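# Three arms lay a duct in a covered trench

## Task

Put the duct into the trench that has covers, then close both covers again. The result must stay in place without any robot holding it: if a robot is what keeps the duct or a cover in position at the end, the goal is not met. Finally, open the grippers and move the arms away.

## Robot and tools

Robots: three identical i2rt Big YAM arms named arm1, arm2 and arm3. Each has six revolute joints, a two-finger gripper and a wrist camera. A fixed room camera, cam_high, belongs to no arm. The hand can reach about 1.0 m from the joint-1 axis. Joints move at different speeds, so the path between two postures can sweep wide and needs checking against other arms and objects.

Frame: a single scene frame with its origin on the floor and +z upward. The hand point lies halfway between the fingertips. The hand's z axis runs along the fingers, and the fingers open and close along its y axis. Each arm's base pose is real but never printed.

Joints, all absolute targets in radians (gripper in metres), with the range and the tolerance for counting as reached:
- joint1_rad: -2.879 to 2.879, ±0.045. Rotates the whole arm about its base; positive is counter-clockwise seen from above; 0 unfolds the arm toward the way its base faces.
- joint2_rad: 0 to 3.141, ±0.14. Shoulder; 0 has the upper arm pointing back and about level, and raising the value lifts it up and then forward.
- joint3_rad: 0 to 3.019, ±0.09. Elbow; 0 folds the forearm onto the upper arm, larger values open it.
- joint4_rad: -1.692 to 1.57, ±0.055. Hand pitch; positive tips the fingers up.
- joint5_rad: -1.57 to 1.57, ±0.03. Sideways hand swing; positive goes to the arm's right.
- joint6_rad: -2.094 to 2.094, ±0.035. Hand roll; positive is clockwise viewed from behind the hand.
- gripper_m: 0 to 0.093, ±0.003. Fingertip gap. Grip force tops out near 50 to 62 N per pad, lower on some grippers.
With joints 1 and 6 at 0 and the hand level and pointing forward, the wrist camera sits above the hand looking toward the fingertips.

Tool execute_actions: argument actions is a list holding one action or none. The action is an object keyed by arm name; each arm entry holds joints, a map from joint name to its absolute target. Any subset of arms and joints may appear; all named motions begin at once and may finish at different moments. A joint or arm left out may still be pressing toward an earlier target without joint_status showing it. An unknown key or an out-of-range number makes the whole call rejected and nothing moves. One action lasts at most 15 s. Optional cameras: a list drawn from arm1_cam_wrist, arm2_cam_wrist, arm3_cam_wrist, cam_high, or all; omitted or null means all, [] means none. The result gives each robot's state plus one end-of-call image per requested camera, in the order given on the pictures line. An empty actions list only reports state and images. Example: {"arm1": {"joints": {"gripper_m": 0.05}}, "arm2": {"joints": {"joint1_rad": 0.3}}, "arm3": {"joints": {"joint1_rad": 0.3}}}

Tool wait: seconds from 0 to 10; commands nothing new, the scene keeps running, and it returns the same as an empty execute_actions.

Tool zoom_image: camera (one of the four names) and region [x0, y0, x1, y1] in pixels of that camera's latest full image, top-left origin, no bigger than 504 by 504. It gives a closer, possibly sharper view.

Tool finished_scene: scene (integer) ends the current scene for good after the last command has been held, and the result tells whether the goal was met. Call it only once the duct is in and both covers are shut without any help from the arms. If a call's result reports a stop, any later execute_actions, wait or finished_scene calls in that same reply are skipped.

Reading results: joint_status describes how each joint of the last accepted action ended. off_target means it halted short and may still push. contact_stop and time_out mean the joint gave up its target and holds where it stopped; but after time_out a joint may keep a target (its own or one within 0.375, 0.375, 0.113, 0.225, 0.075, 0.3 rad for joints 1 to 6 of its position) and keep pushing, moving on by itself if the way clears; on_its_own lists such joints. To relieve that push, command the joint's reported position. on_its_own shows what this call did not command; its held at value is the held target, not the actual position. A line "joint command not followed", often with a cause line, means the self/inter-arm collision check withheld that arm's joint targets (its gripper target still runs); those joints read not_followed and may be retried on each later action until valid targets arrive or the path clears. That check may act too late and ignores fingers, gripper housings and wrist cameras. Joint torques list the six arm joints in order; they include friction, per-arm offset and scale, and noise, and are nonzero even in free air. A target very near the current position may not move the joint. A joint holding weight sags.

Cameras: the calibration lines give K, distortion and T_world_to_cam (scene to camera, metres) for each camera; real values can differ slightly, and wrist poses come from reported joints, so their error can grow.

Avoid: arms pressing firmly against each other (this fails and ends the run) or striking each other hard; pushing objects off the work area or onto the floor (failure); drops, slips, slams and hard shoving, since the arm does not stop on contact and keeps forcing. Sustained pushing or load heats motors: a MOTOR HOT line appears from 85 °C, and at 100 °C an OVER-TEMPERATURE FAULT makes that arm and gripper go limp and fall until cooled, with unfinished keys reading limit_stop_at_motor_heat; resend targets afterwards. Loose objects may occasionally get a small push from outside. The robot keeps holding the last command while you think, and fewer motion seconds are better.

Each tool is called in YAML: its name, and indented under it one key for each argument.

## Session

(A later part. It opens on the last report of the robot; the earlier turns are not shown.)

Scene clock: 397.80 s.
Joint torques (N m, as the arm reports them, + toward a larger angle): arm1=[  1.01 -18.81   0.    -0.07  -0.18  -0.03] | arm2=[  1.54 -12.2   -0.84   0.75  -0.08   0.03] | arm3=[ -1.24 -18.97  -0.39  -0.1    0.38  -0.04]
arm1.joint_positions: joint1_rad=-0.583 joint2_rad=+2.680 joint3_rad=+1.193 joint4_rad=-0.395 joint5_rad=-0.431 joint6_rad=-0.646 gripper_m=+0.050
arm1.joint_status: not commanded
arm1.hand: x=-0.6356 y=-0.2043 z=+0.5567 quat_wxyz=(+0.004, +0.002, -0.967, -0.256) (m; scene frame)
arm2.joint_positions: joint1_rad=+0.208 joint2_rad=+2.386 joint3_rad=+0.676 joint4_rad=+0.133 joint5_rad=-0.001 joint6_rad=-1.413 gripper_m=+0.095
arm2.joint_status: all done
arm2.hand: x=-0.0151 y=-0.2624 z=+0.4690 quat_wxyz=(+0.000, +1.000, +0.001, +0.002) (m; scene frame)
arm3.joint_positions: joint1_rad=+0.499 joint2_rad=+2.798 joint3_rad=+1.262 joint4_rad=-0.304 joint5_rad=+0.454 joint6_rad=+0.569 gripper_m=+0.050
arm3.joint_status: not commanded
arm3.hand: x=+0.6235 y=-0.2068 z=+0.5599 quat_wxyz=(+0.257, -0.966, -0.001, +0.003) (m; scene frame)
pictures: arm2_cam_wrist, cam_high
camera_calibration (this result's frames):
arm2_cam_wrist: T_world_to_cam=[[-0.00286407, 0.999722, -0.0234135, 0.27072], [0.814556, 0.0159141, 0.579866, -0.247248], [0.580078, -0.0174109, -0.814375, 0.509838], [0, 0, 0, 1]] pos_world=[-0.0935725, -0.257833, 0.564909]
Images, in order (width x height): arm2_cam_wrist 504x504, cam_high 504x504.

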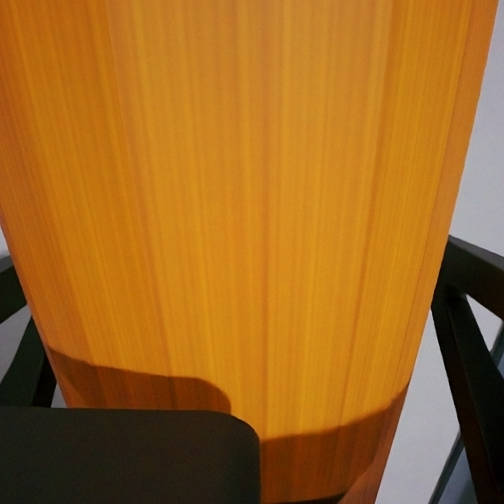

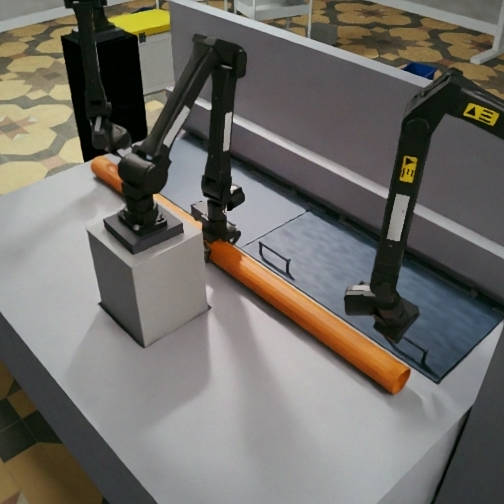

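Now close on the duct.

execute_actions:
  actions:
    - {"arm2":{"joints":{"gripper_m":0.0}}}
  cameras: ["arm2_cam_wrist","cam_high"]

Scene clock: 399.27 s.
Joint torques (N m, as the arm reports them, + toward a larger angle): arm1=[  0.92 -18.65  -0.01  -0.06  -0.19  -0.04] | arm2=[  1.27 -12.17  -0.76   0.58  -0.03   0.08] | arm3=[ -1.24 -19.23  -0.38  -0.06   0.38  -0.04]
arm1.joint_positions: joint1_rad=-0.583 joint2_rad=+2.680 joint3_rad=+1.193 joint4_rad=-0.395 joint5_rad=-0.431 joint6_rad=-0.646 gripper_m=+0.050
arm1.joint_status: not commanded
arm1.hand: x=-0.6356 y=-0.2043 z=+0.5567 quat_wxyz=(+0.004, +0.002, -0.967, -0.256) (m; scene frame)
arm2.joint_positions: joint1_rad=+0.209 joint2_rad=+2.388 joint3_rad=+0.673 joint4_rad=+0.135 joint5_rad=-0.002 joint6_rad=-1.418 gripper_m=+0.074
arm2.joint_status: gripper_m off_target (ended at +0.074, target +0.000)
arm2.hand: x=-0.0149 y=-0.2646 z=+0.4688 quat_wxyz=(+0.001, +1.000, +0.004, +0.002) (m; scene frame)
arm3.joint_positions: joint1_rad=+0.499 joint2_rad=+2.798 joint3_rad=+1.262 joint4_rad=-0.304 joint5_rad=+0.454 joint6_rad=+0.569 gripper_m=+0.050
arm3.joint_status: not commanded
arm3.hand: x=+0.6235 y=-0.2068 z=+0.5599 quat_wxyz=(+0.257, -0.966, -0.001, +0.003) (m; scene frame)
pictures: arm2_cam_wrist, cam_high
camera_calibration (this result's frames):
arm2_cam_wrist: T_world_to_cam=[[-0.00742344, 0.999621, -0.0265009, 0.274226], [0.814408, 0.0214217, 0.579898, -0.245769], [0.580246, -0.0172777, -0.814258, 0.509477], [0, 0, 0, 1]] pos_world=[-0.0934306, -0.260055, 0.564634]
Images, in order (width x height): arm2_cam_wrist 504x504, cam_high 504x504.

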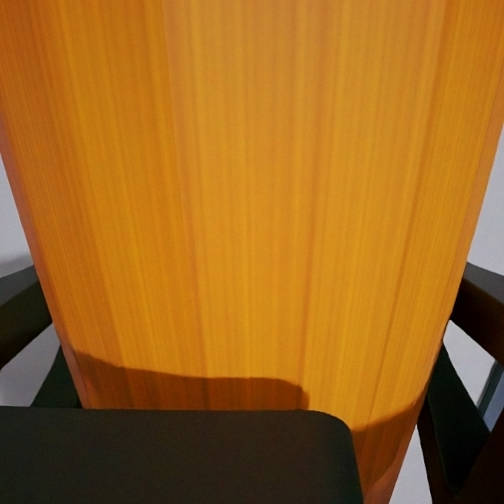

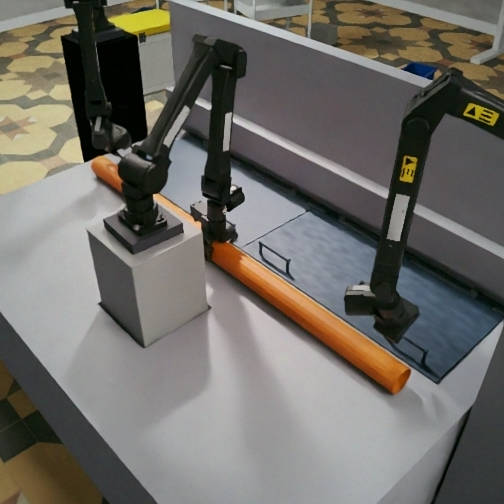

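execute_actions:
  actions:
    - {"arm2":{"joints":{"joint2_rad":2.283,"joint3_rad":0.636,"joint4_rad":0.075}}}
  cameras: ["arm2_cam_wrist","cam_high"]

Scene clock: 408.60 s.
Joint torques (N m, as the arm reports them, + toward a larger angle): arm1=[  0.9  -18.63  -0.02  -0.07  -0.18  -0.04] | arm2=[  1.51 -18.72  -2.06  -0.55  -0.1    0.07] | arm3=[ -1.38 -19.    -0.36  -0.07   0.38  -0.04]
arm1.joint_positions: joint1_rad=-0.583 joint2_rad=+2.680 joint3_rad=+1.193 joint4_rad=-0.395 joint5_rad=-0.431 joint6_rad=-0.646 gripper_m=+0.050
arm1.joint_status: not commanded
arm1.hand: x=-0.6356 y=-0.2043 z=+0.5567 quat_wxyz=(+0.004, +0.002, -0.967, -0.256) (m; scene frame)
arm2.joint_positions: joint1_rad=+0.209 joint2_rad=+2.358 joint3_rad=+0.654 joint4_rad=+0.091 joint5_rad=-0.001 joint6_rad=-1.418 gripper_m=+0.074
arm2.joint_status: all done
arm2.hand: x=-0.0130 y=-0.2751 z=+0.4779 quat_wxyz=(+0.018, +1.000, +0.004, +0.005) (m; scene frame)
arm3.joint_positions: joint1_rad=+0.499 joint2_rad=+2.798 joint3_rad=+1.262 joint4_rad=-0.304 joint5_rad=+0.454 joint6_rad=+0.569 gripper_m=+0.050
arm3.joint_status: not commanded
arm3.hand: x=+0.6235 y=-0.2068 z=+0.5599 quat_wxyz=(+0.257, -0.966, -0.001, +0.003) (m; scene frame)
pictures: arm2_cam_wrist, cam_high
camera_calibration (this result's frames):
arm2_cam_wrist: T_world_to_cam=[[-0.0070184, 0.998206, -0.0594683, 0.300332], [0.810625, 0.0405012, 0.584164, -0.249174], [0.585524, -0.0441066, -0.809454, 0.506018], [0, 0, 0, 1]] pos_world=[-0.0921915, -0.267383, 0.573017]
Images, in order (width x height): arm2_cam_wrist 504x504, cam_high 504x504.

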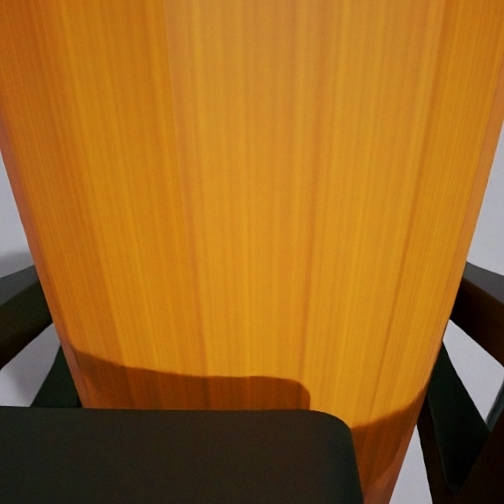

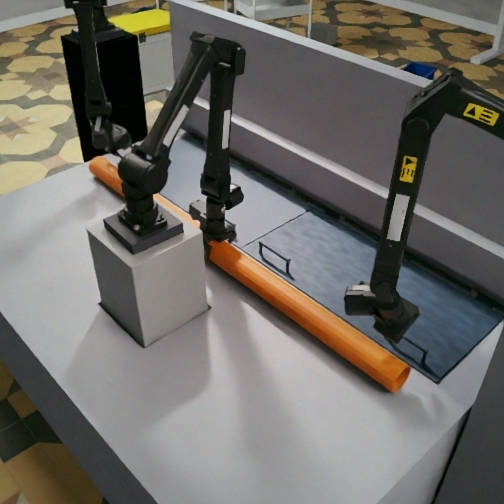

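execute_actions:
  actions:
    - {"arm2":{"joints":{"joint2_rad":2.205,"joint3_rad":0.618,"joint4_rad":0.062}}}
  cameras: ["arm2_cam_wrist","cam_high"]

Scene clock: 413.33 s.
Joint torques (N m, as the arm reports them, + toward a larger angle): arm1=[  1.   -18.67   0.    -0.1   -0.18  -0.04] | arm2=[  1.37 -16.63  -0.99  -0.38  -0.22   0.06] | arm3=[ -1.3  -19.13  -0.39  -0.06   0.38  -0.04]
arm1.joint_positions: joint1_rad=-0.583 joint2_rad=+2.680 joint3_rad=+1.193 joint4_rad=-0.395 joint5_rad=-0.431 joint6_rad=-0.646 gripper_m=+0.050
arm1.joint_status: not commanded
arm1.hand: x=-0.6356 y=-0.2043 z=+0.5567 quat_wxyz=(+0.004, +0.002, -0.967, -0.256) (m; scene frame)
arm2.joint_positions: joint1_rad=+0.209 joint2_rad=+2.268 joint3_rad=+0.628 joint4_rad=+0.075 joint5_rad=+0.002 joint6_rad=-1.418 gripper_m=+0.074
arm2.joint_status: all done
arm2.hand: x=-0.0153 y=-0.2595 z=+0.5028 quat_wxyz=(-0.007, +1.000, +0.004, +0.002) (m; scene frame)
arm3.joint_positions: joint1_rad=+0.499 joint2_rad=+2.798 joint3_rad=+1.262 joint4_rad=-0.304 joint5_rad=+0.454 joint6_rad=+0.569 gripper_m=+0.050
arm3.joint_status: not commanded
arm3.hand: x=+0.6235 y=-0.2068 z=+0.5599 quat_wxyz=(+0.257, -0.966, -0.001, +0.003) (m; scene frame)
pictures: arm2_cam_wrist, cam_high
camera_calibration (this result's frames):
arm2_cam_wrist: T_world_to_cam=[[-0.00746236, 0.999921, -0.0101455, 0.261932], [0.813929, 0.0119677, 0.580841, -0.268231], [0.580917, -0.00392329, -0.813954, 0.540798], [0, 0, 0, 1]] pos_world=[-0.0938831, -0.256579, 0.598641]
Images, in order (width x height): arm2_cam_wrist 504x504, cam_high 504x504.

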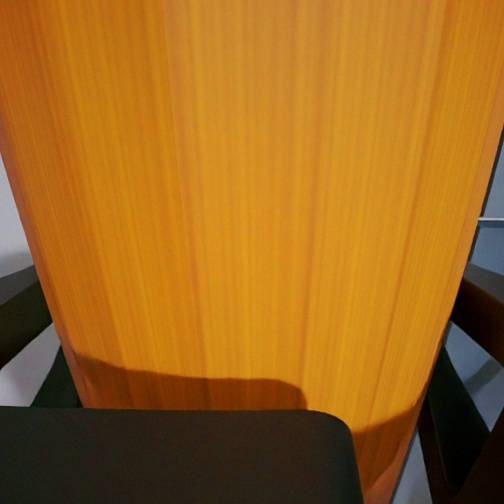

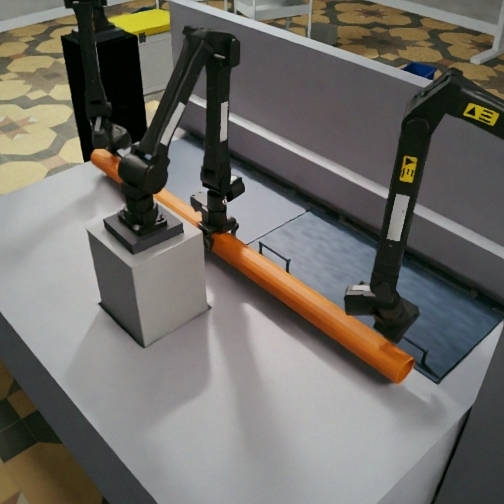

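execute_actions:
  actions:
    - {"arm2":{"joints":{"joint2_rad":2.225,"joint3_rad":0.555,"joint4_rad":0.150}}}
  cameras: ["cam_high"]

execute_actions:
  actions:
    - {"arm2":{"joints":{"joint2_rad":2.248,"joint3_rad":0.500,"joint4_rad":0.222}}}
  cameras: ["cam_high"]

Scene clock: 429.80 s.
Joint torques (N m, as the arm reports them, + toward a larger angle): arm1=[  0.88 -18.62  -0.02  -0.08  -0.18  -0.04] | arm2=[  1.39 -15.25  -1.39   0.6   -0.23   0.11] | arm3=[ -1.11 -19.05  -0.38  -0.05   0.38  -0.03]
arm1.joint_positions: joint1_rad=-0.583 joint2_rad=+2.680 joint3_rad=+1.193 joint4_rad=-0.395 joint5_rad=-0.431 joint6_rad=-0.646 gripper_m=+0.050
arm1.joint_status: not commanded
arm1.hand: x=-0.6356 y=-0.2043 z=+0.5567 quat_wxyz=(+0.004, +0.002, -0.967, -0.256) (m; scene frame)
arm2.joint_positions: joint1_rad=+0.209 joint2_rad=+2.268 joint3_rad=+0.562 joint4_rad=+0.136 joint5_rad=+0.002 joint6_rad=-1.418 gripper_m=+0.074
arm2.joint_status: all done
arm2.hand: x=-0.0110 y=-0.2859 z=+0.5052 quat_wxyz=(-0.004, +1.000, +0.004, +0.002) (m; scene frame)
arm3.joint_positions: joint1_rad=+0.499 joint2_rad=+2.798 joint3_rad=+1.262 joint4_rad=-0.304 joint5_rad=+0.454 joint6_rad=+0.569 gripper_m=+0.050
arm3.joint_status: not commanded
arm3.hand: x=+0.6235 y=-0.2068 z=+0.5599 quat_wxyz=(+0.257, -0.966, -0.001, +0.003) (m; scene frame)
pictures: cam_high
Images, in order (width x height): cam_high 504x504.

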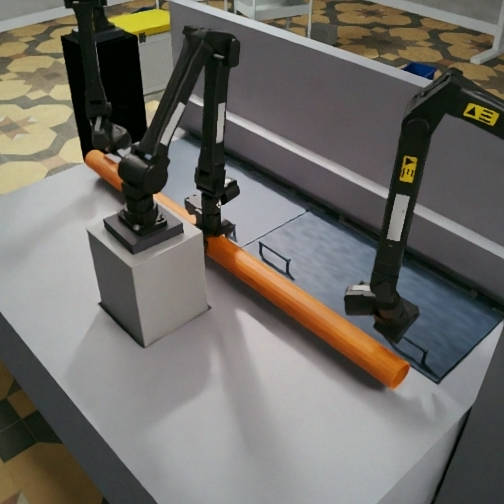

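Scene clock: 430.73 s.
Joint torques (N m, as the arm reports them, + toward a larger angle): arm1=[  0.83 -18.57  -0.01  -0.09  -0.17  -0.04] | arm2=[  1.5  -13.21  -2.51   0.8   -0.21   0.06] | arm3=[ -1.36 -19.06  -0.36  -0.11   0.38  -0.04]
arm1.joint_positions: joint1_rad=-0.583 joint2_rad=+2.680 joint3_rad=+1.193 joint4_rad=-0.395 joint5_rad=-0.431 joint6_rad=-0.646 gripper_m=+0.050
arm1.joint_status: not commanded
arm1.hand: x=-0.6356 y=-0.2043 z=+0.5567 quat_wxyz=(+0.004, +0.002, -0.967, -0.256) (m; scene frame)
arm2.joint_positions: joint1_rad=+0.209 joint2_rad=+2.268 joint3_rad=+0.520 joint4_rad=+0.203 joint5_rad=+0.002 joint6_rad=-1.418 gripper_m=+0.074
arm2.joint_status: all done
arm2.hand: x=-0.0094 y=-0.2956 z=+0.5077 quat_wxyz=(-0.016, +1.000, +0.004, +0.001) (m; scene frame)
arm3.joint_positions: joint1_rad=+0.499 joint2_rad=+2.798 joint3_rad=+1.262 joint4_rad=-0.304 joint5_rad=+0.454 joint6_rad=+0.569 gripper_m=+0.050
arm3.joint_status: not commanded
arm3.hand: x=+0.6235 y=-0.2068 z=+0.5599 quat_wxyz=(+0.257, -0.966, -0.001, +0.003) (m; scene frame)
pictures: cam_high
Images, in order (width x height): cam_high 504x504.

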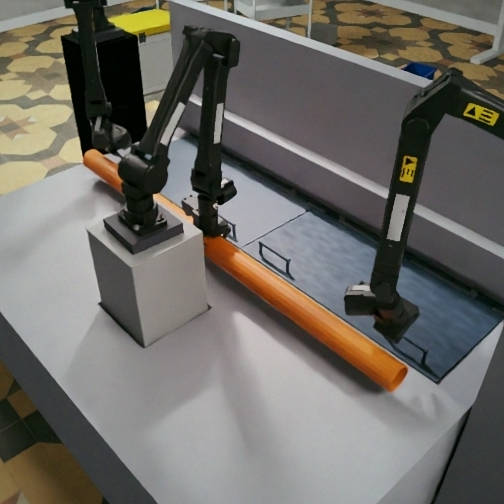

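execute_actions:
  actions:
    - {"arm2":{"joints":{"joint2_rad":2.305,"joint3_rad":0.475,"joint4_rad":0.280}}}
  cameras: []

execute_actions:
  actions:
    - {"arm2":{"joints":{"joint2_rad":2.357,"joint3_rad":0.454,"joint4_rad":0.340}}}
  cameras: ["cam_high","arm2_cam_wrist"]

Scene clock: 438.17 s.
Joint torques (N m, as the arm reports them, + toward a larger angle): arm1=[  0.99 -18.66  -0.01  -0.08  -0.19  -0.03] | arm2=[  1.68 -12.68  -3.72   0.61  -0.19   0.06] | arm3=[ -1.22 -19.11  -0.37  -0.07   0.37  -0.04]
arm1.joint_positions: joint1_rad=-0.583 joint2_rad=+2.680 joint3_rad=+1.193 joint4_rad=-0.395 joint5_rad=-0.431 joint6_rad=-0.646 gripper_m=+0.050
arm1.joint_status: not commanded
arm1.hand: x=-0.6356 y=-0.2043 z=+0.5567 quat_wxyz=(+0.004, +0.002, -0.967, -0.256) (m; scene frame)
arm2.joint_positions: joint1_rad=+0.209 joint2_rad=+2.330 joint3_rad=+0.504 joint4_rad=+0.264 joint5_rad=+0.002 joint6_rad=-1.418 gripper_m=+0.074
arm2.joint_status: all done
arm2.hand: x=-0.0065 y=-0.3135 z=+0.4951 quat_wxyz=(-0.008, +1.000, +0.004, +0.002) (m; scene frame)
arm3.joint_positions: joint1_rad=+0.499 joint2_rad=+2.798 joint3_rad=+1.262 joint4_rad=-0.304 joint5_rad=+0.454 joint6_rad=+0.569 gripper_m=+0.050
arm3.joint_status: not commanded
arm3.hand: x=+0.6235 y=-0.2068 z=+0.5599 quat_wxyz=(+0.257, -0.966, -0.001, +0.003) (m; scene frame)
pictures: none
No camera images: the call's "cameras" was empty. Leave "cameras" out to get every camera's image.

Scene clock: 439.07 s.
Joint torques (N m, as the arm reports them, + toward a larger angle): arm1=[  0.88 -18.67  -0.01  -0.09  -0.18  -0.04] | arm2=[  1.44 -13.07  -4.79   0.96  -0.24   0.1 ] | arm3=[ -1.31 -19.13  -0.37  -0.08   0.37  -0.04]
arm1.joint_positions: joint1_rad=-0.583 joint2_rad=+2.680 joint3_rad=+1.193 joint4_rad=-0.395 joint5_rad=-0.431 joint6_rad=-0.646 gripper_m=+0.050
arm1.joint_status: not commanded
arm1.hand: x=-0.6356 y=-0.2043 z=+0.5567 quat_wxyz=(+0.004, +0.002, -0.967, -0.256) (m; scene frame)
arm2.joint_positions: joint1_rad=+0.209 joint2_rad=+2.378 joint3_rad=+0.494 joint4_rad=+0.324 joint5_rad=+0.002 joint6_rad=-1.418 gripper_m=+0.074
arm2.joint_status: all done
arm2.hand: x=-0.0048 y=-0.3238 z=+0.4862 quat_wxyz=(-0.009, +1.000, +0.004, +0.002) (m; scene frame)
arm3.joint_positions: joint1_rad=+0.499 joint2_rad=+2.798 joint3_rad=+1.262 joint4_rad=-0.304 joint5_rad=+0.454 joint6_rad=+0.569 gripper_m=+0.050
arm3.joint_status: not commanded
arm3.hand: x=+0.6235 y=-0.2068 z=+0.5599 quat_wxyz=(+0.257, -0.966, -0.001, +0.003) (m; scene frame)
pictures: arm2_cam_wrist, cam_high
camera_calibration (this result's frames):
arm2_cam_wrist: T_world_to_cam=[[-0.00748632, 0.999954, -0.00599873, 0.324054], [0.814319, 0.00957799, 0.580339, -0.266901], [0.58037, -0.000540274, -0.814353, 0.522243], [0, 0, 0, 1]] pos_world=[-0.0833252, -0.321201, 0.582127]
Images, in order (width x height): arm2_cam_wrist 504x504, cam_high 504x504.

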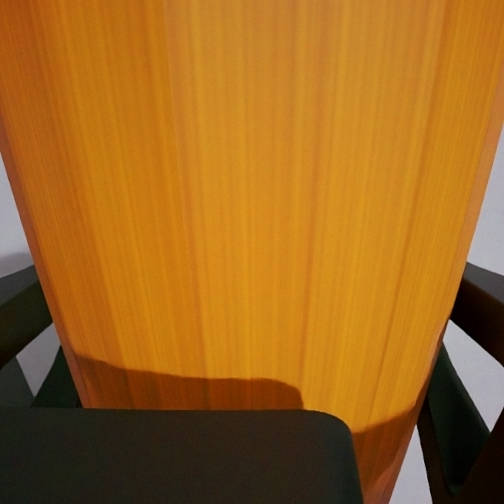

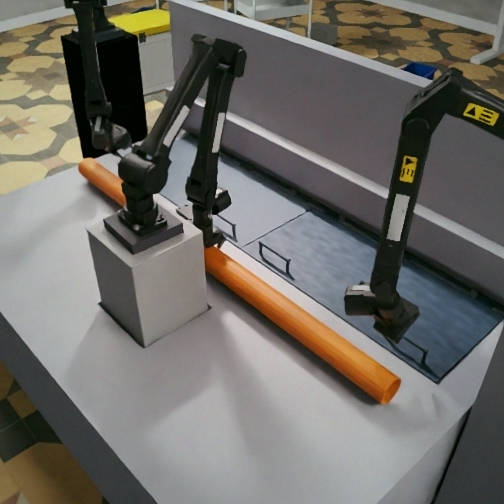

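execute_actions:
  actions:
    - {"arm2":{"joints":{"joint2_rad":2.432,"joint3_rad":0.495,"joint4_rad":0.362}}}
  cameras: ["cam_high"]

Scene clock: 441.70 s.
Joint torques (N m, as the arm reports them, + toward a larger angle): arm1=[  1.03 -18.73  -0.01  -0.05  -0.17  -0.04] | arm2=[  1.3  -12.71  -4.16   0.51  -0.17   0.07] | arm3=[ -1.25 -18.95  -0.36  -0.11   0.37  -0.04]
arm1.joint_positions: joint1_rad=-0.583 joint2_rad=+2.680 joint3_rad=+1.193 joint4_rad=-0.395 joint5_rad=-0.431 joint6_rad=-0.646 gripper_m=+0.050
arm1.joint_status: not commanded
arm1.hand: x=-0.6356 y=-0.2043 z=+0.5567 quat_wxyz=(+0.004, +0.002, -0.967, -0.256) (m; scene frame)
arm2.joint_positions: joint1_rad=+0.209 joint2_rad=+2.453 joint3_rad=+0.520 joint4_rad=+0.351 joint5_rad=+0.001 joint6_rad=-1.417 gripper_m=+0.074
arm2.joint_status: all done
arm2.hand: x=-0.0036 y=-0.3313 z=+0.4676 quat_wxyz=(+0.002, +1.000, +0.003, +0.003) (m; scene frame)
arm3.joint_positions: joint1_rad=+0.499 joint2_rad=+2.798 joint3_rad=+1.262 joint4_rad=-0.304 joint5_rad=+0.454 joint6_rad=+0.569 gripper_m=+0.050
arm3.joint_status: not commanded
arm3.hand: x=+0.6235 y=-0.2068 z=+0.5599 quat_wxyz=(+0.257, -0.966, -0.001, +0.003) (m; scene frame)
pictures: cam_high
Images, in order (width x height): cam_high 504x504.

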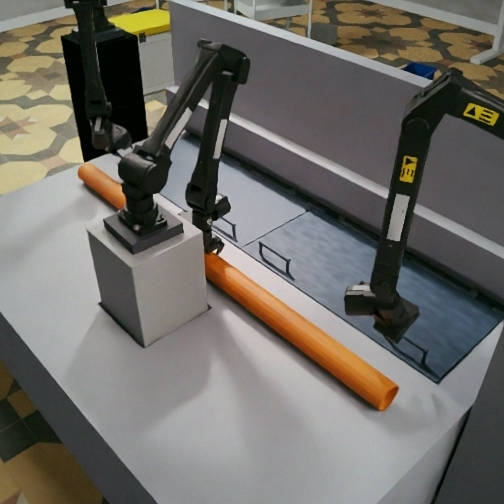

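execute_actions:
  actions:
    - {"arm2":{"joints":{"joint2_rad":2.455,"joint3_rad":0.520,"gripper_m":0.093}},"arm1":{"joints":{"joint1_rad":-0.534,"joint2_rad":2.728,"joint3_rad":1.194,"joint4_rad":-0.320,"joint5_rad":-0.447,"joint6_rad":-0.594}},"arm3":{"joints":{"joint1_rad":0.444,"joint2_rad":2.844,"joint3_rad":1.270,"joint4_rad":-0.233,"joint5_rad":0.470,"joint6_rad":0.510}}}

Scene clock: 485.10 s.
Joint torques (N m, as the arm reports them, + toward a larger angle): arm1=[  0.98 -17.39  -0.33   0.25  -0.29   0.03] | arm2=[  1.48 -10.74  -2.74   0.51  -0.15   0.08] | arm3=[ -0.53 -18.01  -0.53   0.24   0.42  -0.02]
arm1.joint_positions: joint1_rad=-0.540 joint2_rad=+2.723 joint3_rad=+1.193 joint4_rad=-0.328 joint5_rad=-0.442 joint6_rad=-0.603 gripper_m=+0.050
arm1.joint_status: all done
arm1.hand: x=-0.6348 y=-0.1855 z=+0.5387 quat_wxyz=(+0.001, +0.003, -0.967, -0.254) (m; scene frame)
arm2.joint_positions: joint1_rad=+0.209 joint2_rad=+2.453 joint3_rad=+0.522 joint4_rad=+0.351 joint5_rad=+0.001 joint6_rad=-1.417 gripper_m=+0.093
arm2.joint_status: all done
arm2.hand: x=-0.0037 y=-0.3308 z=+0.4674 quat_wxyz=(+0.002, +1.000, +0.003, +0.003) (m; scene frame)
arm3.joint_positions: joint1_rad=+0.449 joint2_rad=+2.831 joint3_rad=+1.268 joint4_rad=-0.242 joint5_rad=+0.468 joint6_rad=+0.520 gripper_m=+0.050
arm3.joint_status: all done
arm3.hand: x=+0.6178 y=-0.1875 z=+0.5459 quat_wxyz=(+0.256, -0.967, +0.003, +0.009) (m; scene frame)
pictures: arm1_cam_wrist, arm2_cam_wrist, arm3_cam_wrist, cam_high
camera_calibration (this result's frames):
arm1_cam_wrist: T_world_to_cam=[[0.0210837, -0.872617, -0.487949, 0.116865], [-0.805892, -0.303675, 0.508251, -0.835825], [-0.591687, 0.382519, -0.709638, 0.205663], [0, 0, 0, 1]] pos_world=[-0.554361, -0.230511, 0.627779]
arm2_cam_wrist: T_world_to_cam=[[-0.00659318, 0.999618, -0.0268422, 0.340582], [0.81282, 0.0209929, 0.582137, -0.253871], [0.582478, -0.0179797, -0.812648, 0.49973], [0, 0, 0, 1]] pos_world=[-0.0824846, -0.326137, 0.563034]
arm3_cam_wrist: T_world_to_cam=[[0.001499, 0.86563, 0.500682, -0.108871], [0.829239, -0.280904, 0.483172, -0.8246], [0.558892, 0.414461, -0.718235, 0.245156], [0, 0, 0, 1]] pos_world=[0.546938, -0.238999, 0.629014]
Images, in order (width x height): arm1_cam_wrist 504x504, arm2_cam_wrist 504x504, arm3_cam_wrist 504x504, cam_high 504x504.

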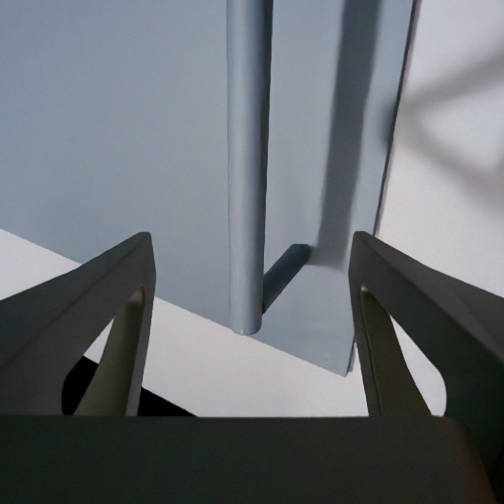

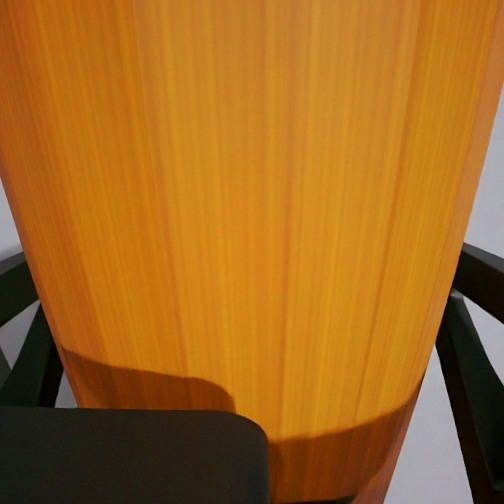

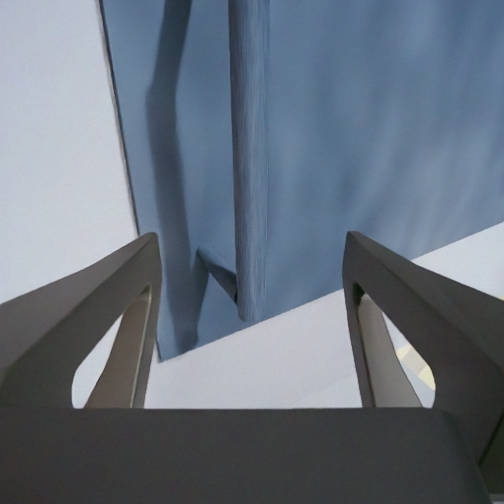

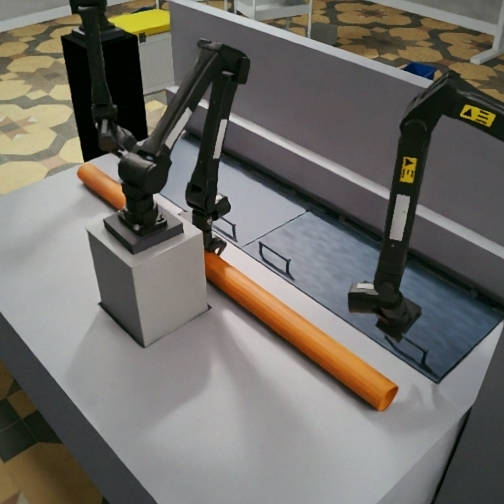

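execute_actions:
  actions:
    - {"arm1":{"joints":{"joint1_rad":-0.479,"joint2_rad":2.780,"joint3_rad":1.196,"joint4_rad":-0.251,"joint5_rad":-0.464,"joint6_rad":-0.534}},"arm3":{"joints":{"joint1_rad":0.384,"joint2_rad":2.903,"joint3_rad":1.281,"joint4_rad":-0.166,"joint5_rad":0.483,"joint6_rad":0.440}}}
  cameras: ["arm1_cam_wrist","arm3_cam_wrist","cam_high"]

Scene clock: 488.53 s.
Joint torques (N m, as the arm reports them, + toward a larger angle): arm1=[  0.58 -17.76  -0.77   0.28  -0.31  -0.06] | arm2=[  1.49 -10.86  -2.61   0.54  -0.2    0.08] | arm3=[ -0.15 -18.24  -1.13   0.31   0.41  -0.04]
arm1.joint_positions: joint1_rad=-0.482 joint2_rad=+2.777 joint3_rad=+1.193 joint4_rad=-0.258 joint5_rad=-0.459 joint6_rad=-0.543 gripper_m=+0.050
arm1.joint_status: all done
arm1.hand: x=-0.6391 y=-0.1577 z=+0.5180 quat_wxyz=(+0.006, +0.003, -0.966, -0.257) (m; scene frame)
arm2.joint_positions: joint1_rad=+0.209 joint2_rad=+2.453 joint3_rad=+0.522 joint4_rad=+0.351 joint5_rad=+0.001 joint6_rad=-1.417 gripper_m=+0.093
arm2.joint_status: not commanded
arm2.hand: x=-0.0037 y=-0.3308 z=+0.4674 quat_wxyz=(+0.002, +1.000, +0.003, +0.003) (m; scene frame)
arm3.joint_positions: joint1_rad=+0.387 joint2_rad=+2.898 joint3_rad=+1.283 joint4_rad=-0.175 joint5_rad=+0.481 joint6_rad=+0.451 gripper_m=+0.050
arm3.joint_status: all done
arm3.hand: x=+0.6248 y=-0.1582 z=+0.5210 quat_wxyz=(+0.258, -0.966, +0.001, +0.002) (m; scene frame)
pictures: arm1_cam_wrist, arm3_cam_wrist, cam_high
camera_calibration (this result's frames):
arm1_cam_wrist: T_world_to_cam=[[0.0179912, -0.869289, -0.493977, 0.132756], [-0.80045, -0.308575, 0.513869, -0.820515], [-0.59913, 0.386159, -0.701374, 0.169338], [0, 0, 0, 1]] pos_world=[-0.557714, -0.203179, 0.605984]
arm3_cam_wrist: T_world_to_cam=[[-0.00677626, 0.862594, 0.505852, -0.119725], [0.821917, -0.283326, 0.494145, -0.811734], [0.569567, 0.419117, -0.70706, 0.199465], [0, 0, 0, 1]] pos_world=[0.552758, -0.21031, 0.602712]
Images, in order (width x height): arm1_cam_wrist 504x504, arm3_cam_wrist 504x504, cam_high 504x504.

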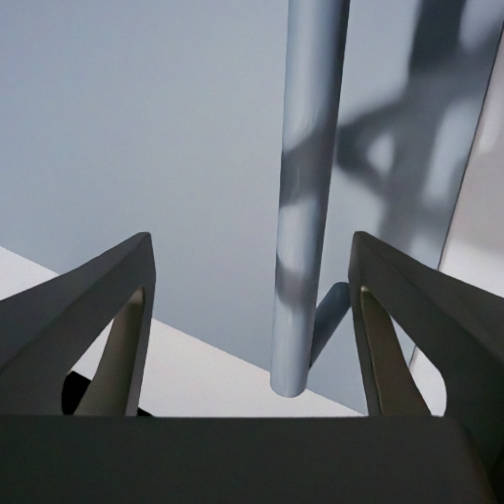

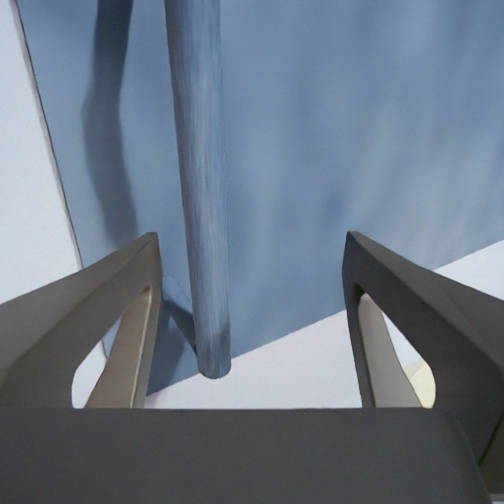

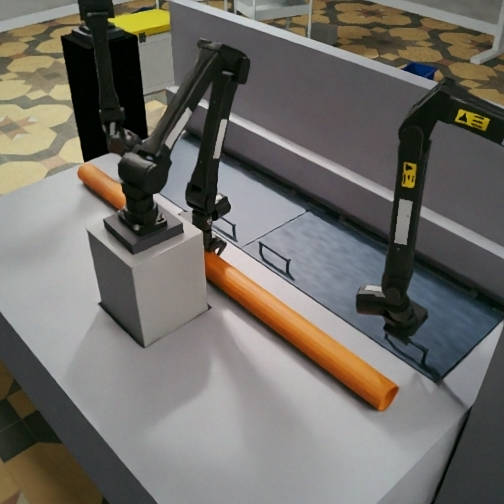

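execute_actions:
  actions:
    - {"arm1":{"joints":{"joint1_rad":-0.448,"joint2_rad":2.830,"joint3_rad":1.221,"joint4_rad":-0.211,"joint5_rad":-0.471,"joint6_rad":-0.501}},"arm3":{"joints":{"joint1_rad":0.354,"joint2_rad":2.953,"joint3_rad":1.319,"joint4_rad":-0.136,"joint5_rad":0.489,"joint6_rad":0.408}}}
  cameras: ["arm1_cam_wrist","arm3_cam_wrist"]

Scene clock: 508.13 s.
Joint torques (N m, as the arm reports them, + toward a larger angle): arm1=[  1.47 -16.99  -0.83   0.27  -0.31  -0.03] | arm2=[  1.66 -10.85  -2.61   0.59  -0.17   0.07] | arm3=[ -1.05 -17.86  -1.03   0.3    0.44  -0.03]
arm1.joint_positions: joint1_rad=-0.459 joint2_rad=+2.823 joint3_rad=+1.219 joint4_rad=-0.217 joint5_rad=-0.466 joint6_rad=-0.510 gripper_m=+0.050
arm1.joint_status: all done
arm1.hand: x=-0.6371 y=-0.1490 z=+0.5000 quat_wxyz=(+0.003, +0.000, -0.967, -0.256) (m; scene frame)
arm2.joint_positions: joint1_rad=+0.209 joint2_rad=+2.453 joint3_rad=+0.522 joint4_rad=+0.351 joint5_rad=+0.001 joint6_rad=-1.417 gripper_m=+0.093
arm2.joint_status: not commanded
arm2.hand: x=-0.0037 y=-0.3308 z=+0.4674 quat_wxyz=(+0.002, +1.000, +0.003, +0.003) (m; scene frame)
arm3.joint_positions: joint1_rad=+0.365 joint2_rad=+2.940 joint3_rad=+1.320 joint4_rad=-0.143 joint5_rad=+0.487 joint6_rad=+0.418 gripper_m=+0.050
arm3.joint_status: all done
arm3.hand: x=+0.6191 y=-0.1517 z=+0.5042 quat_wxyz=(+0.256, -0.967, -0.002, +0.007) (m; scene frame)
pictures: arm1_cam_wrist, arm3_cam_wrist
camera_calibration (this result's frames):
arm1_cam_wrist: T_world_to_cam=[[0.0144961, -0.871132, -0.490834, 0.127323], [-0.805077, -0.301291, 0.510955, -0.807387], [-0.592993, 0.387752, -0.705696, 0.160898], [0, 0, 0, 1]] pos_world=[-0.556442, -0.194732, 0.588578]
arm3_cam_wrist: T_world_to_cam=[[-0.00806222, 0.864956, 0.501783, -0.113673], [0.828988, -0.274838, 0.487076, -0.796336], [0.559208, 0.419899, -0.714822, 0.19856], [0, 0, 0, 1]] pos_world=[0.5482, -0.203916, 0.586851]
Images, in order (width x height): arm1_cam_wrist 504x504, arm3_cam_wrist 504x504.

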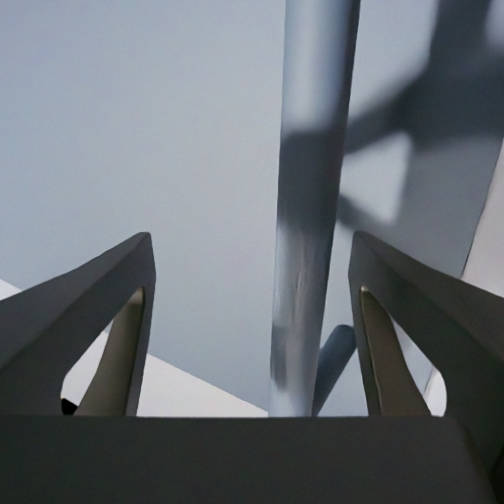

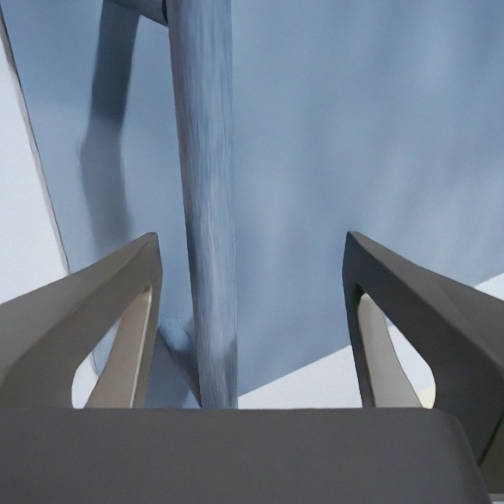

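execute_actions:
  actions:
    - {"arm1":{"joints":{"joint1_rad":-0.413,"joint2_rad":2.884,"joint3_rad":1.246,"joint4_rad":-0.171,"joint5_rad":-0.480,"joint6_rad":-0.467}},"arm3":{"joints":{"joint1_rad":0.320,"joint2_rad":3.010,"joint3_rad":1.355,"joint4_rad":-0.106,"joint5_rad":0.495,"joint6_rad":0.375}}}
  cameras: ["arm1_cam_wrist","arm3_cam_wrist","cam_high"]

Scene clock: 511.43 s.
Joint torques (N m, as the arm reports them, + toward a larger angle): arm1=[  1.48 -17.2   -1.21   0.13  -0.28   0.05] | arm2=[  1.23 -10.78  -2.55   0.52  -0.17   0.08] | arm3=[ -0.69 -17.8   -1.33   0.26   0.43  -0.03]
arm1.joint_positions: joint1_rad=-0.421 joint2_rad=+2.880 joint3_rad=+1.244 joint4_rad=-0.177 joint5_rad=-0.475 joint6_rad=-0.476 gripper_m=+0.050
arm1.joint_status: all done
arm1.hand: x=-0.6403 y=-0.1324 z=+0.4790 quat_wxyz=(+0.006, +0.003, -0.966, -0.257) (m; scene frame)
arm2.joint_positions: joint1_rad=+0.209 joint2_rad=+2.453 joint3_rad=+0.522 joint4_rad=+0.351 joint5_rad=+0.001 joint6_rad=-1.417 gripper_m=+0.093
arm2.joint_status: not commanded
arm2.hand: x=-0.0037 y=-0.3308 z=+0.4674 quat_wxyz=(+0.002, +1.000, +0.003, +0.003) (m; scene frame)
arm3.joint_positions: joint1_rad=+0.328 joint2_rad=+3.002 joint3_rad=+1.357 joint4_rad=-0.113 joint5_rad=+0.493 joint6_rad=+0.386 gripper_m=+0.050
arm3.joint_status: all done
arm3.hand: x=+0.6249 y=-0.1352 z=+0.4811 quat_wxyz=(+0.258, -0.966, +0.001, +0.002) (m; scene frame)
pictures: arm1_cam_wrist, arm3_cam_wrist, cam_high
camera_calibration (this result's frames):
arm1_cam_wrist: T_world_to_cam=[[0.0174613, -0.869324, -0.493935, 0.13516], [-0.800559, -0.308113, 0.513977, -0.793678], [-0.598999, 0.386449, -0.701325, 0.131627], [0, 0, 0, 1]] pos_world=[-0.558902, -0.177911, 0.567005]
arm3_cam_wrist: T_world_to_cam=[[-0.00615951, 0.863065, 0.505055, -0.11933], [0.822543, -0.282847, 0.493376, -0.785414], [0.568669, 0.418468, -0.708166, 0.162521], [0, 0, 0, 1]] pos_world=[0.552881, -0.187172, 0.562865]
Images, in order (width x height): arm1_cam_wrist 504x504, arm3_cam_wrist 504x504, cam_high 504x504.

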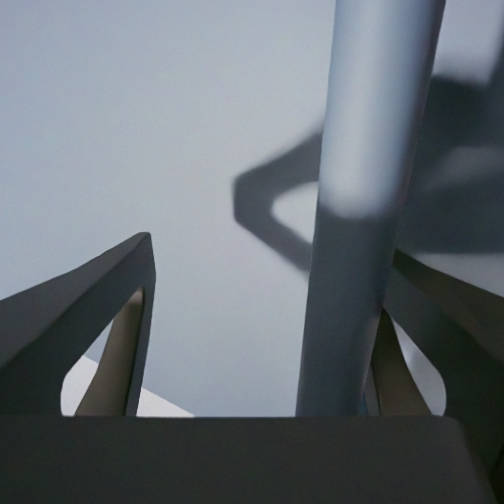

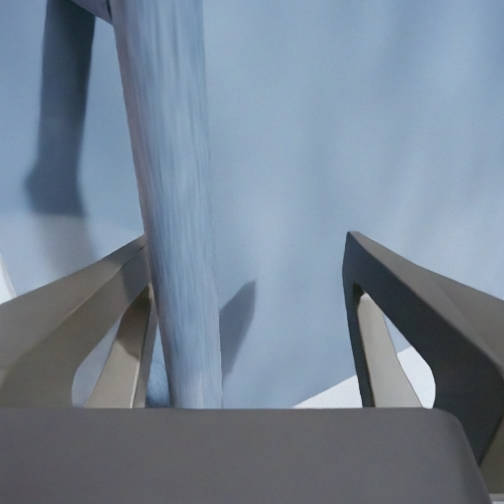

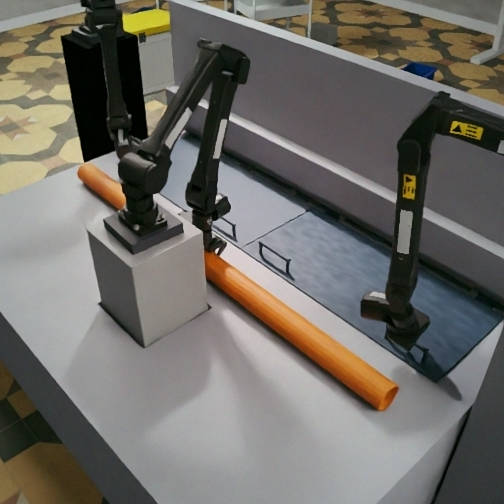

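zoom_image:
  camera: "arm3_cam_wrist"
  region: [80, 180, 300, 420]

zoom_image:
  camera: "arm1_cam_wrist"
  region: [240, 180, 460, 420]

Region (80, 180, 300, 420) of arm3_cam_wrist's 504x504 image, scaled by 2.100, with more detail than that image has; it fills the left 462 columns of this view, and the rest is white.

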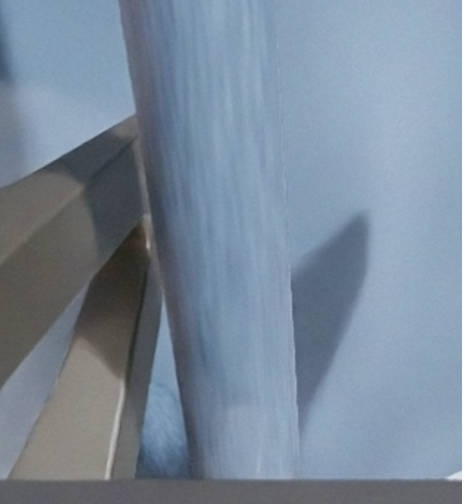

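Region (240, 180, 460, 420) of arm1_cam_wrist's 504x504 image, scaled by 2.100, with more detail than that image has; it fills the left 462 columns of this view, and the rest is white.

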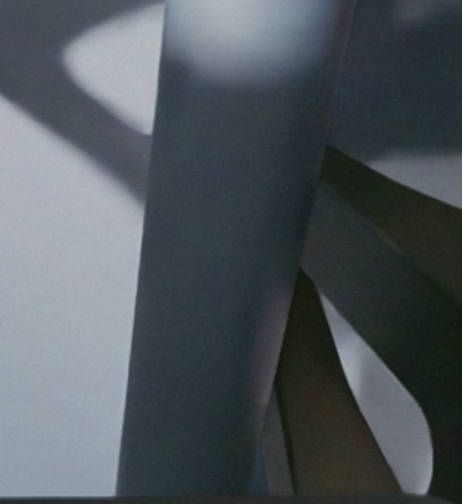

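execute_actions:
  actions:
    - {"arm1":{"joints":{"joint1_rad":-0.470,"joint2_rad":2.881,"joint3_rad":1.270,"joint4_rad":-0.228,"joint5_rad":-0.460,"joint6_rad":-0.530,"gripper_m":0.028}},"arm3":{"joints":{"joint1_rad":0.357,"joint2_rad":3.038,"joint3_rad":1.398,"joint4_rad":-0.143,"joint5_rad":0.489,"joint6_rad":0.418,"gripper_m":0.028}}}
  cameras: ["arm1_cam_wrist","arm3_cam_wrist","cam_high"]

Scene clock: 561.73 s.
Joint torques (N m, as the arm reports them, + toward a larger angle): arm1=[  0.16 -17.37  -0.63  -0.42  -0.2   -0.14] | arm2=[  1.59 -11.05  -2.67   0.46  -0.19   0.07] | arm3=[  0.9  -17.09  -0.77  -0.48   0.34   0.14]
arm1.joint_positions: joint1_rad=-0.463 joint2_rad=+2.880 joint3_rad=+1.265 joint4_rad=-0.220 joint5_rad=-0.458 joint6_rad=-0.521 gripper_m=+0.028
arm1.joint_status: all done
arm1.hand: x=-0.6423 y=-0.1496 z=+0.4785 quat_wxyz=(+0.009, +0.002, -0.967, -0.255) (m; scene frame)
arm2.joint_positions: joint1_rad=+0.209 joint2_rad=+2.453 joint3_rad=+0.522 joint4_rad=+0.351 joint5_rad=+0.001 joint6_rad=-1.417 gripper_m=+0.093
arm2.joint_status: not commanded
arm2.hand: x=-0.0037 y=-0.3308 z=+0.4674 quat_wxyz=(+0.002, +1.000, +0.003, +0.003) (m; scene frame)
arm3.joint_positions: joint1_rad=+0.345 joint2_rad=+3.021 joint3_rad=+1.394 joint4_rad=-0.134 joint5_rad=+0.489 joint6_rad=+0.407 gripper_m=+0.028
arm3.joint_status: all done
arm3.hand: x=+0.6200 y=-0.1436 z=+0.4731 quat_wxyz=(+0.257, -0.966, +0.003, +0.005) (m; scene frame)
pictures: arm1_cam_wrist, arm3_cam_wrist, cam_high
camera_calibration (this result's frames):
arm1_cam_wrist: T_world_to_cam=[[0.0149358, -0.871378, -0.490385, 0.116347], [-0.797977, -0.305912, 0.519278, -0.800934], [-0.602502, 0.38356, -0.699909, 0.133359], [0, 0, 0, 1]] pos_world=[-0.560515, -0.194784, 0.566302]
arm3_cam_wrist: T_world_to_cam=[[-0.000522038, 0.864268, 0.503032, -0.110404], [0.825419, -0.283599, 0.488113, -0.779348], [0.56452, 0.415467, -0.713235, 0.167747], [0, 0, 0, 1]] pos_world=[0.548535, -0.195297, 0.55559]
Images, in order (width x height): arm1_cam_wrist 504x504, arm3_cam_wrist 504x504, cam_high 504x504.

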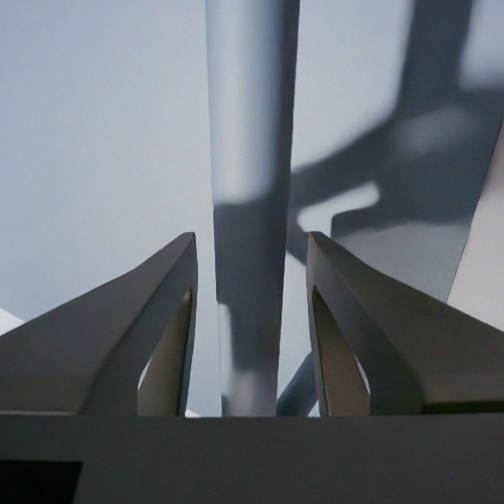

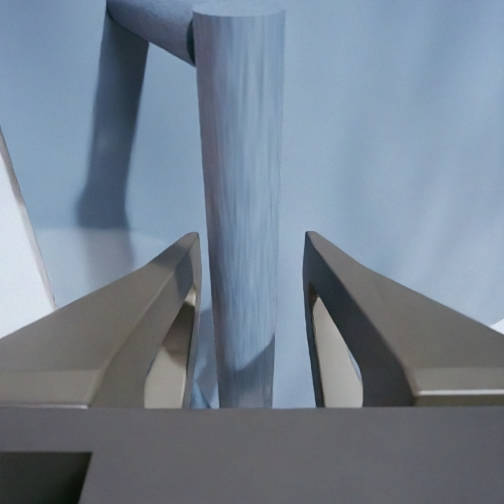

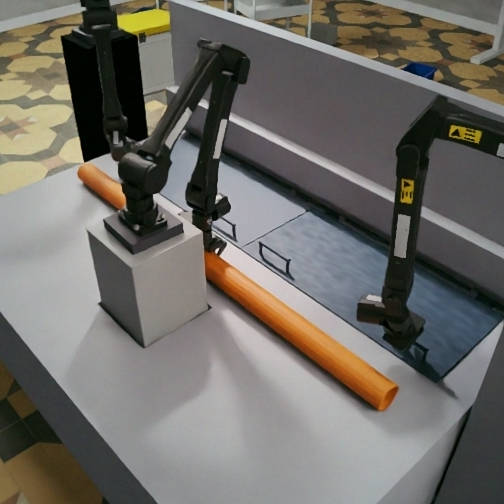

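execute_actions:
  actions:
    - {"arm1":{"joints":{"gripper_m":0.0}},"arm3":{"joints":{"gripper_m":0.0}}}
  cameras: ["arm1_cam_wrist","arm3_cam_wrist"]

Scene clock: 605.97 s.
Joint torques (N m, as the arm reports them, + toward a larger angle): arm1=[  0.18 -17.38  -0.6   -0.34  -0.09  -0.17] | arm2=[  1.19 -10.86  -2.59   0.48  -0.16   0.08] | arm3=[  0.89 -17.35  -0.97  -0.45   0.53   0.15]
arm1.joint_positions: joint1_rad=-0.463 joint2_rad=+2.880 joint3_rad=+1.265 joint4_rad=-0.221 joint5_rad=-0.462 joint6_rad=-0.518 gripper_m=+0.009
arm1.joint_status: gripper_m off_target (ended at +0.009, target +0.000)
arm1.hand: x=-0.6423 y=-0.1490 z=+0.4789 quat_wxyz=(+0.009, +0.000, -0.966, -0.257) (m; scene frame)
arm2.joint_positions: joint1_rad=+0.209 joint2_rad=+2.453 joint3_rad=+0.522 joint4_rad=+0.351 joint5_rad=+0.001 joint6_rad=-1.417 gripper_m=+0.093
arm2.joint_status: not commanded
arm2.hand: x=-0.0037 y=-0.3308 z=+0.4674 quat_wxyz=(+0.002, +1.000, +0.003, +0.003) (m; scene frame)
arm3.joint_positions: joint1_rad=+0.347 joint2_rad=+3.022 joint3_rad=+1.397 joint4_rad=-0.135 joint5_rad=+0.484 joint6_rad=+0.408 gripper_m=+0.009
arm3.joint_status: gripper_m off_target (ended at +0.009, target +0.000)
arm3.hand: x=+0.6202 y=-0.1449 z=+0.4721 quat_wxyz=(+0.255, -0.967, +0.003, +0.005) (m; scene frame)
pictures: arm1_cam_wrist, arm3_cam_wrist
camera_calibration (this result's frames):
arm1_cam_wrist: T_world_to_cam=[[0.0111427, -0.869657, -0.493531, 0.116359], [-0.798325, -0.304941, 0.519315, -0.80103], [-0.602124, 0.388212, -0.697667, 0.133227], [0, 0, 0, 1]] pos_world=[-0.56056, -0.194795, 0.566362]
arm3_cam_wrist: T_world_to_cam=[[-0.00151183, 0.866556, 0.499077, -0.105966], [0.82476, -0.281139, 0.490644, -0.779792], [0.56548, 0.412361, -0.714276, 0.16694], [0, 0, 0, 1]] pos_world=[0.54858, -0.196244, 0.554726]
Images, in order (width x height): arm1_cam_wrist 504x504, arm3_cam_wrist 504x504.

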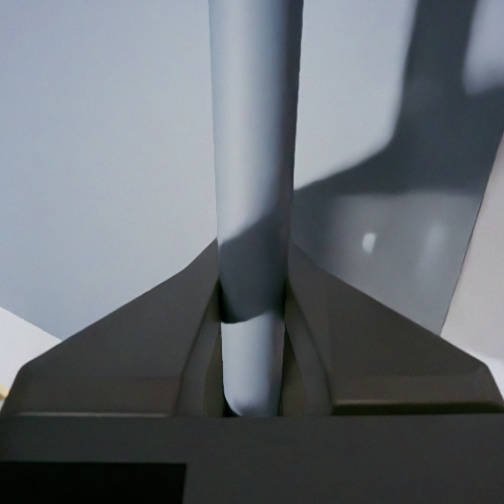

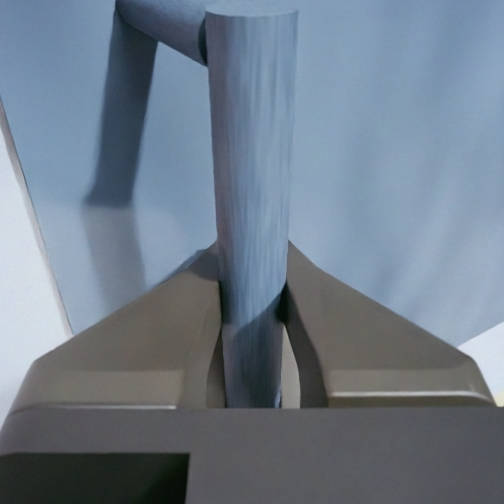

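execute_actions:
  actions:
    - {"arm1":{"joints":{"joint1_rad":-0.415,"joint2_rad":2.770,"joint3_rad":1.160,"joint4_rad":-0.135,"joint5_rad":-0.388,"joint6_rad":-0.452}},"arm3":{"joints":{"joint1_rad":0.295,"joint2_rad":2.914,"joint3_rad":1.290,"joint4_rad":-0.060,"joint5_rad":0.409,"joint6_rad":0.336}}}
  cameras: ["cam_high"]

Scene clock: 609.23 s.
Joint torques (N m, as the arm reports them, + toward a larger angle): arm1=[  1.41 -25.44  -5.5   -0.55  -0.51  -0.05] | arm2=[  1.24 -10.99  -2.64   0.43  -0.15   0.06] | arm3=[ -1.37 -25.91  -5.    -0.57   1.04  -0.05]
arm1.joint_positions: joint1_rad=-0.428 joint2_rad=+2.854 joint3_rad=+1.211 joint4_rad=-0.120 joint5_rad=-0.375 joint6_rad=-0.452 gripper_m=+0.009
arm1.joint_status: all done
arm1.hand: x=-0.6422 y=-0.1513 z=+0.4799 quat_wxyz=(+0.008, -0.002, -0.979, -0.204) (m; scene frame)
arm2.joint_positions: joint1_rad=+0.209 joint2_rad=+2.453 joint3_rad=+0.522 joint4_rad=+0.351 joint5_rad=+0.001 joint6_rad=-1.417 gripper_m=+0.093
arm2.joint_status: not commanded
arm2.hand: x=-0.0037 y=-0.3308 z=+0.4674 quat_wxyz=(+0.002, +1.000, +0.003, +0.003) (m; scene frame)
arm3.joint_positions: joint1_rad=+0.310 joint2_rad=+2.993 joint3_rad=+1.341 joint4_rad=-0.047 joint5_rad=+0.391 joint6_rad=+0.347 gripper_m=+0.009
arm3.joint_status: all done
arm3.hand: x=+0.6202 y=-0.1468 z=+0.4752 quat_wxyz=(+0.203, -0.979, +0.002, +0.005) (m; scene frame)
pictures: cam_high
Images, in order (width x height): cam_high 504x504.

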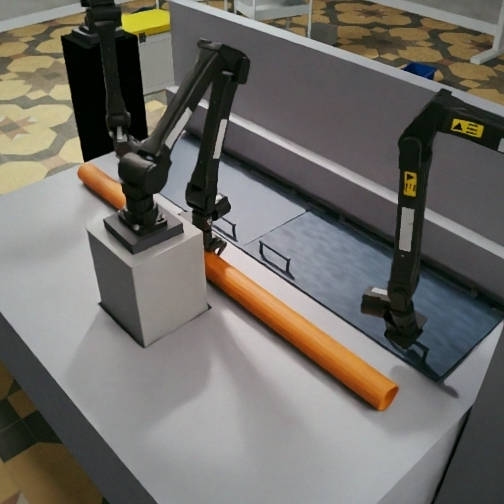

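execute_actions:
  actions:
    - {"arm1":{"joints":{"joint1_rad":-0.410,"joint2_rad":2.690,"joint3_rad":1.150,"joint4_rad":-0.125,"joint5_rad":-0.380,"joint6_rad":-0.445}},"arm3":{"joints":{"joint1_rad":0.292,"joint2_rad":2.832,"joint3_rad":1.280,"joint4_rad":-0.052,"joint5_rad":0.400,"joint6_rad":0.330}}}
  cameras: ["cam_high"]

Scene clock: 618.37 s.
Joint torques (N m, as the arm reports them, + toward a larger angle): arm1=[  0.99 -27.31  -1.86  -0.25  -0.61  -0.1 ] | arm2=[  1.4  -10.74  -2.6    0.51  -0.18   0.08] | arm3=[ -0.71 -28.88  -2.16  -0.49   1.02  -0.04]
arm1.joint_positions: joint1_rad=-0.417 joint2_rad=+2.796 joint3_rad=+1.159 joint4_rad=-0.115 joint5_rad=-0.364 joint6_rad=-0.440 gripper_m=+0.009
arm1.joint_status: all done
arm1.hand: x=-0.6402 y=-0.1498 z=+0.5007 quat_wxyz=(+0.007, -0.001, -0.980, -0.197) (m; scene frame)
arm2.joint_positions: joint1_rad=+0.209 joint2_rad=+2.453 joint3_rad=+0.522 joint4_rad=+0.351 joint5_rad=+0.001 joint6_rad=-1.417 gripper_m=+0.093
arm2.joint_status: not commanded
arm2.hand: x=-0.0037 y=-0.3308 z=+0.4674 quat_wxyz=(+0.002, +1.000, +0.003, +0.003) (m; scene frame)
arm3.joint_positions: joint1_rad=+0.300 joint2_rad=+2.944 joint3_rad=+1.294 joint4_rad=-0.040 joint5_rad=+0.382 joint6_rad=+0.338 gripper_m=+0.009
arm3.joint_status: all done
arm3.hand: x=+0.6175 y=-0.1457 z=+0.4934 quat_wxyz=(+0.197, -0.980, +0.003, +0.006) (m; scene frame)
pictures: cam_high
Images, in order (width x height): cam_high 504x504.

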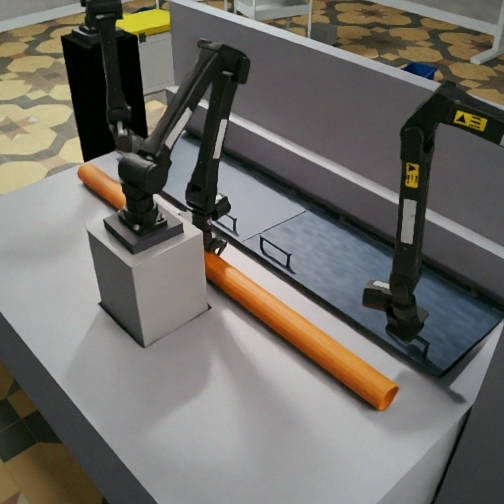

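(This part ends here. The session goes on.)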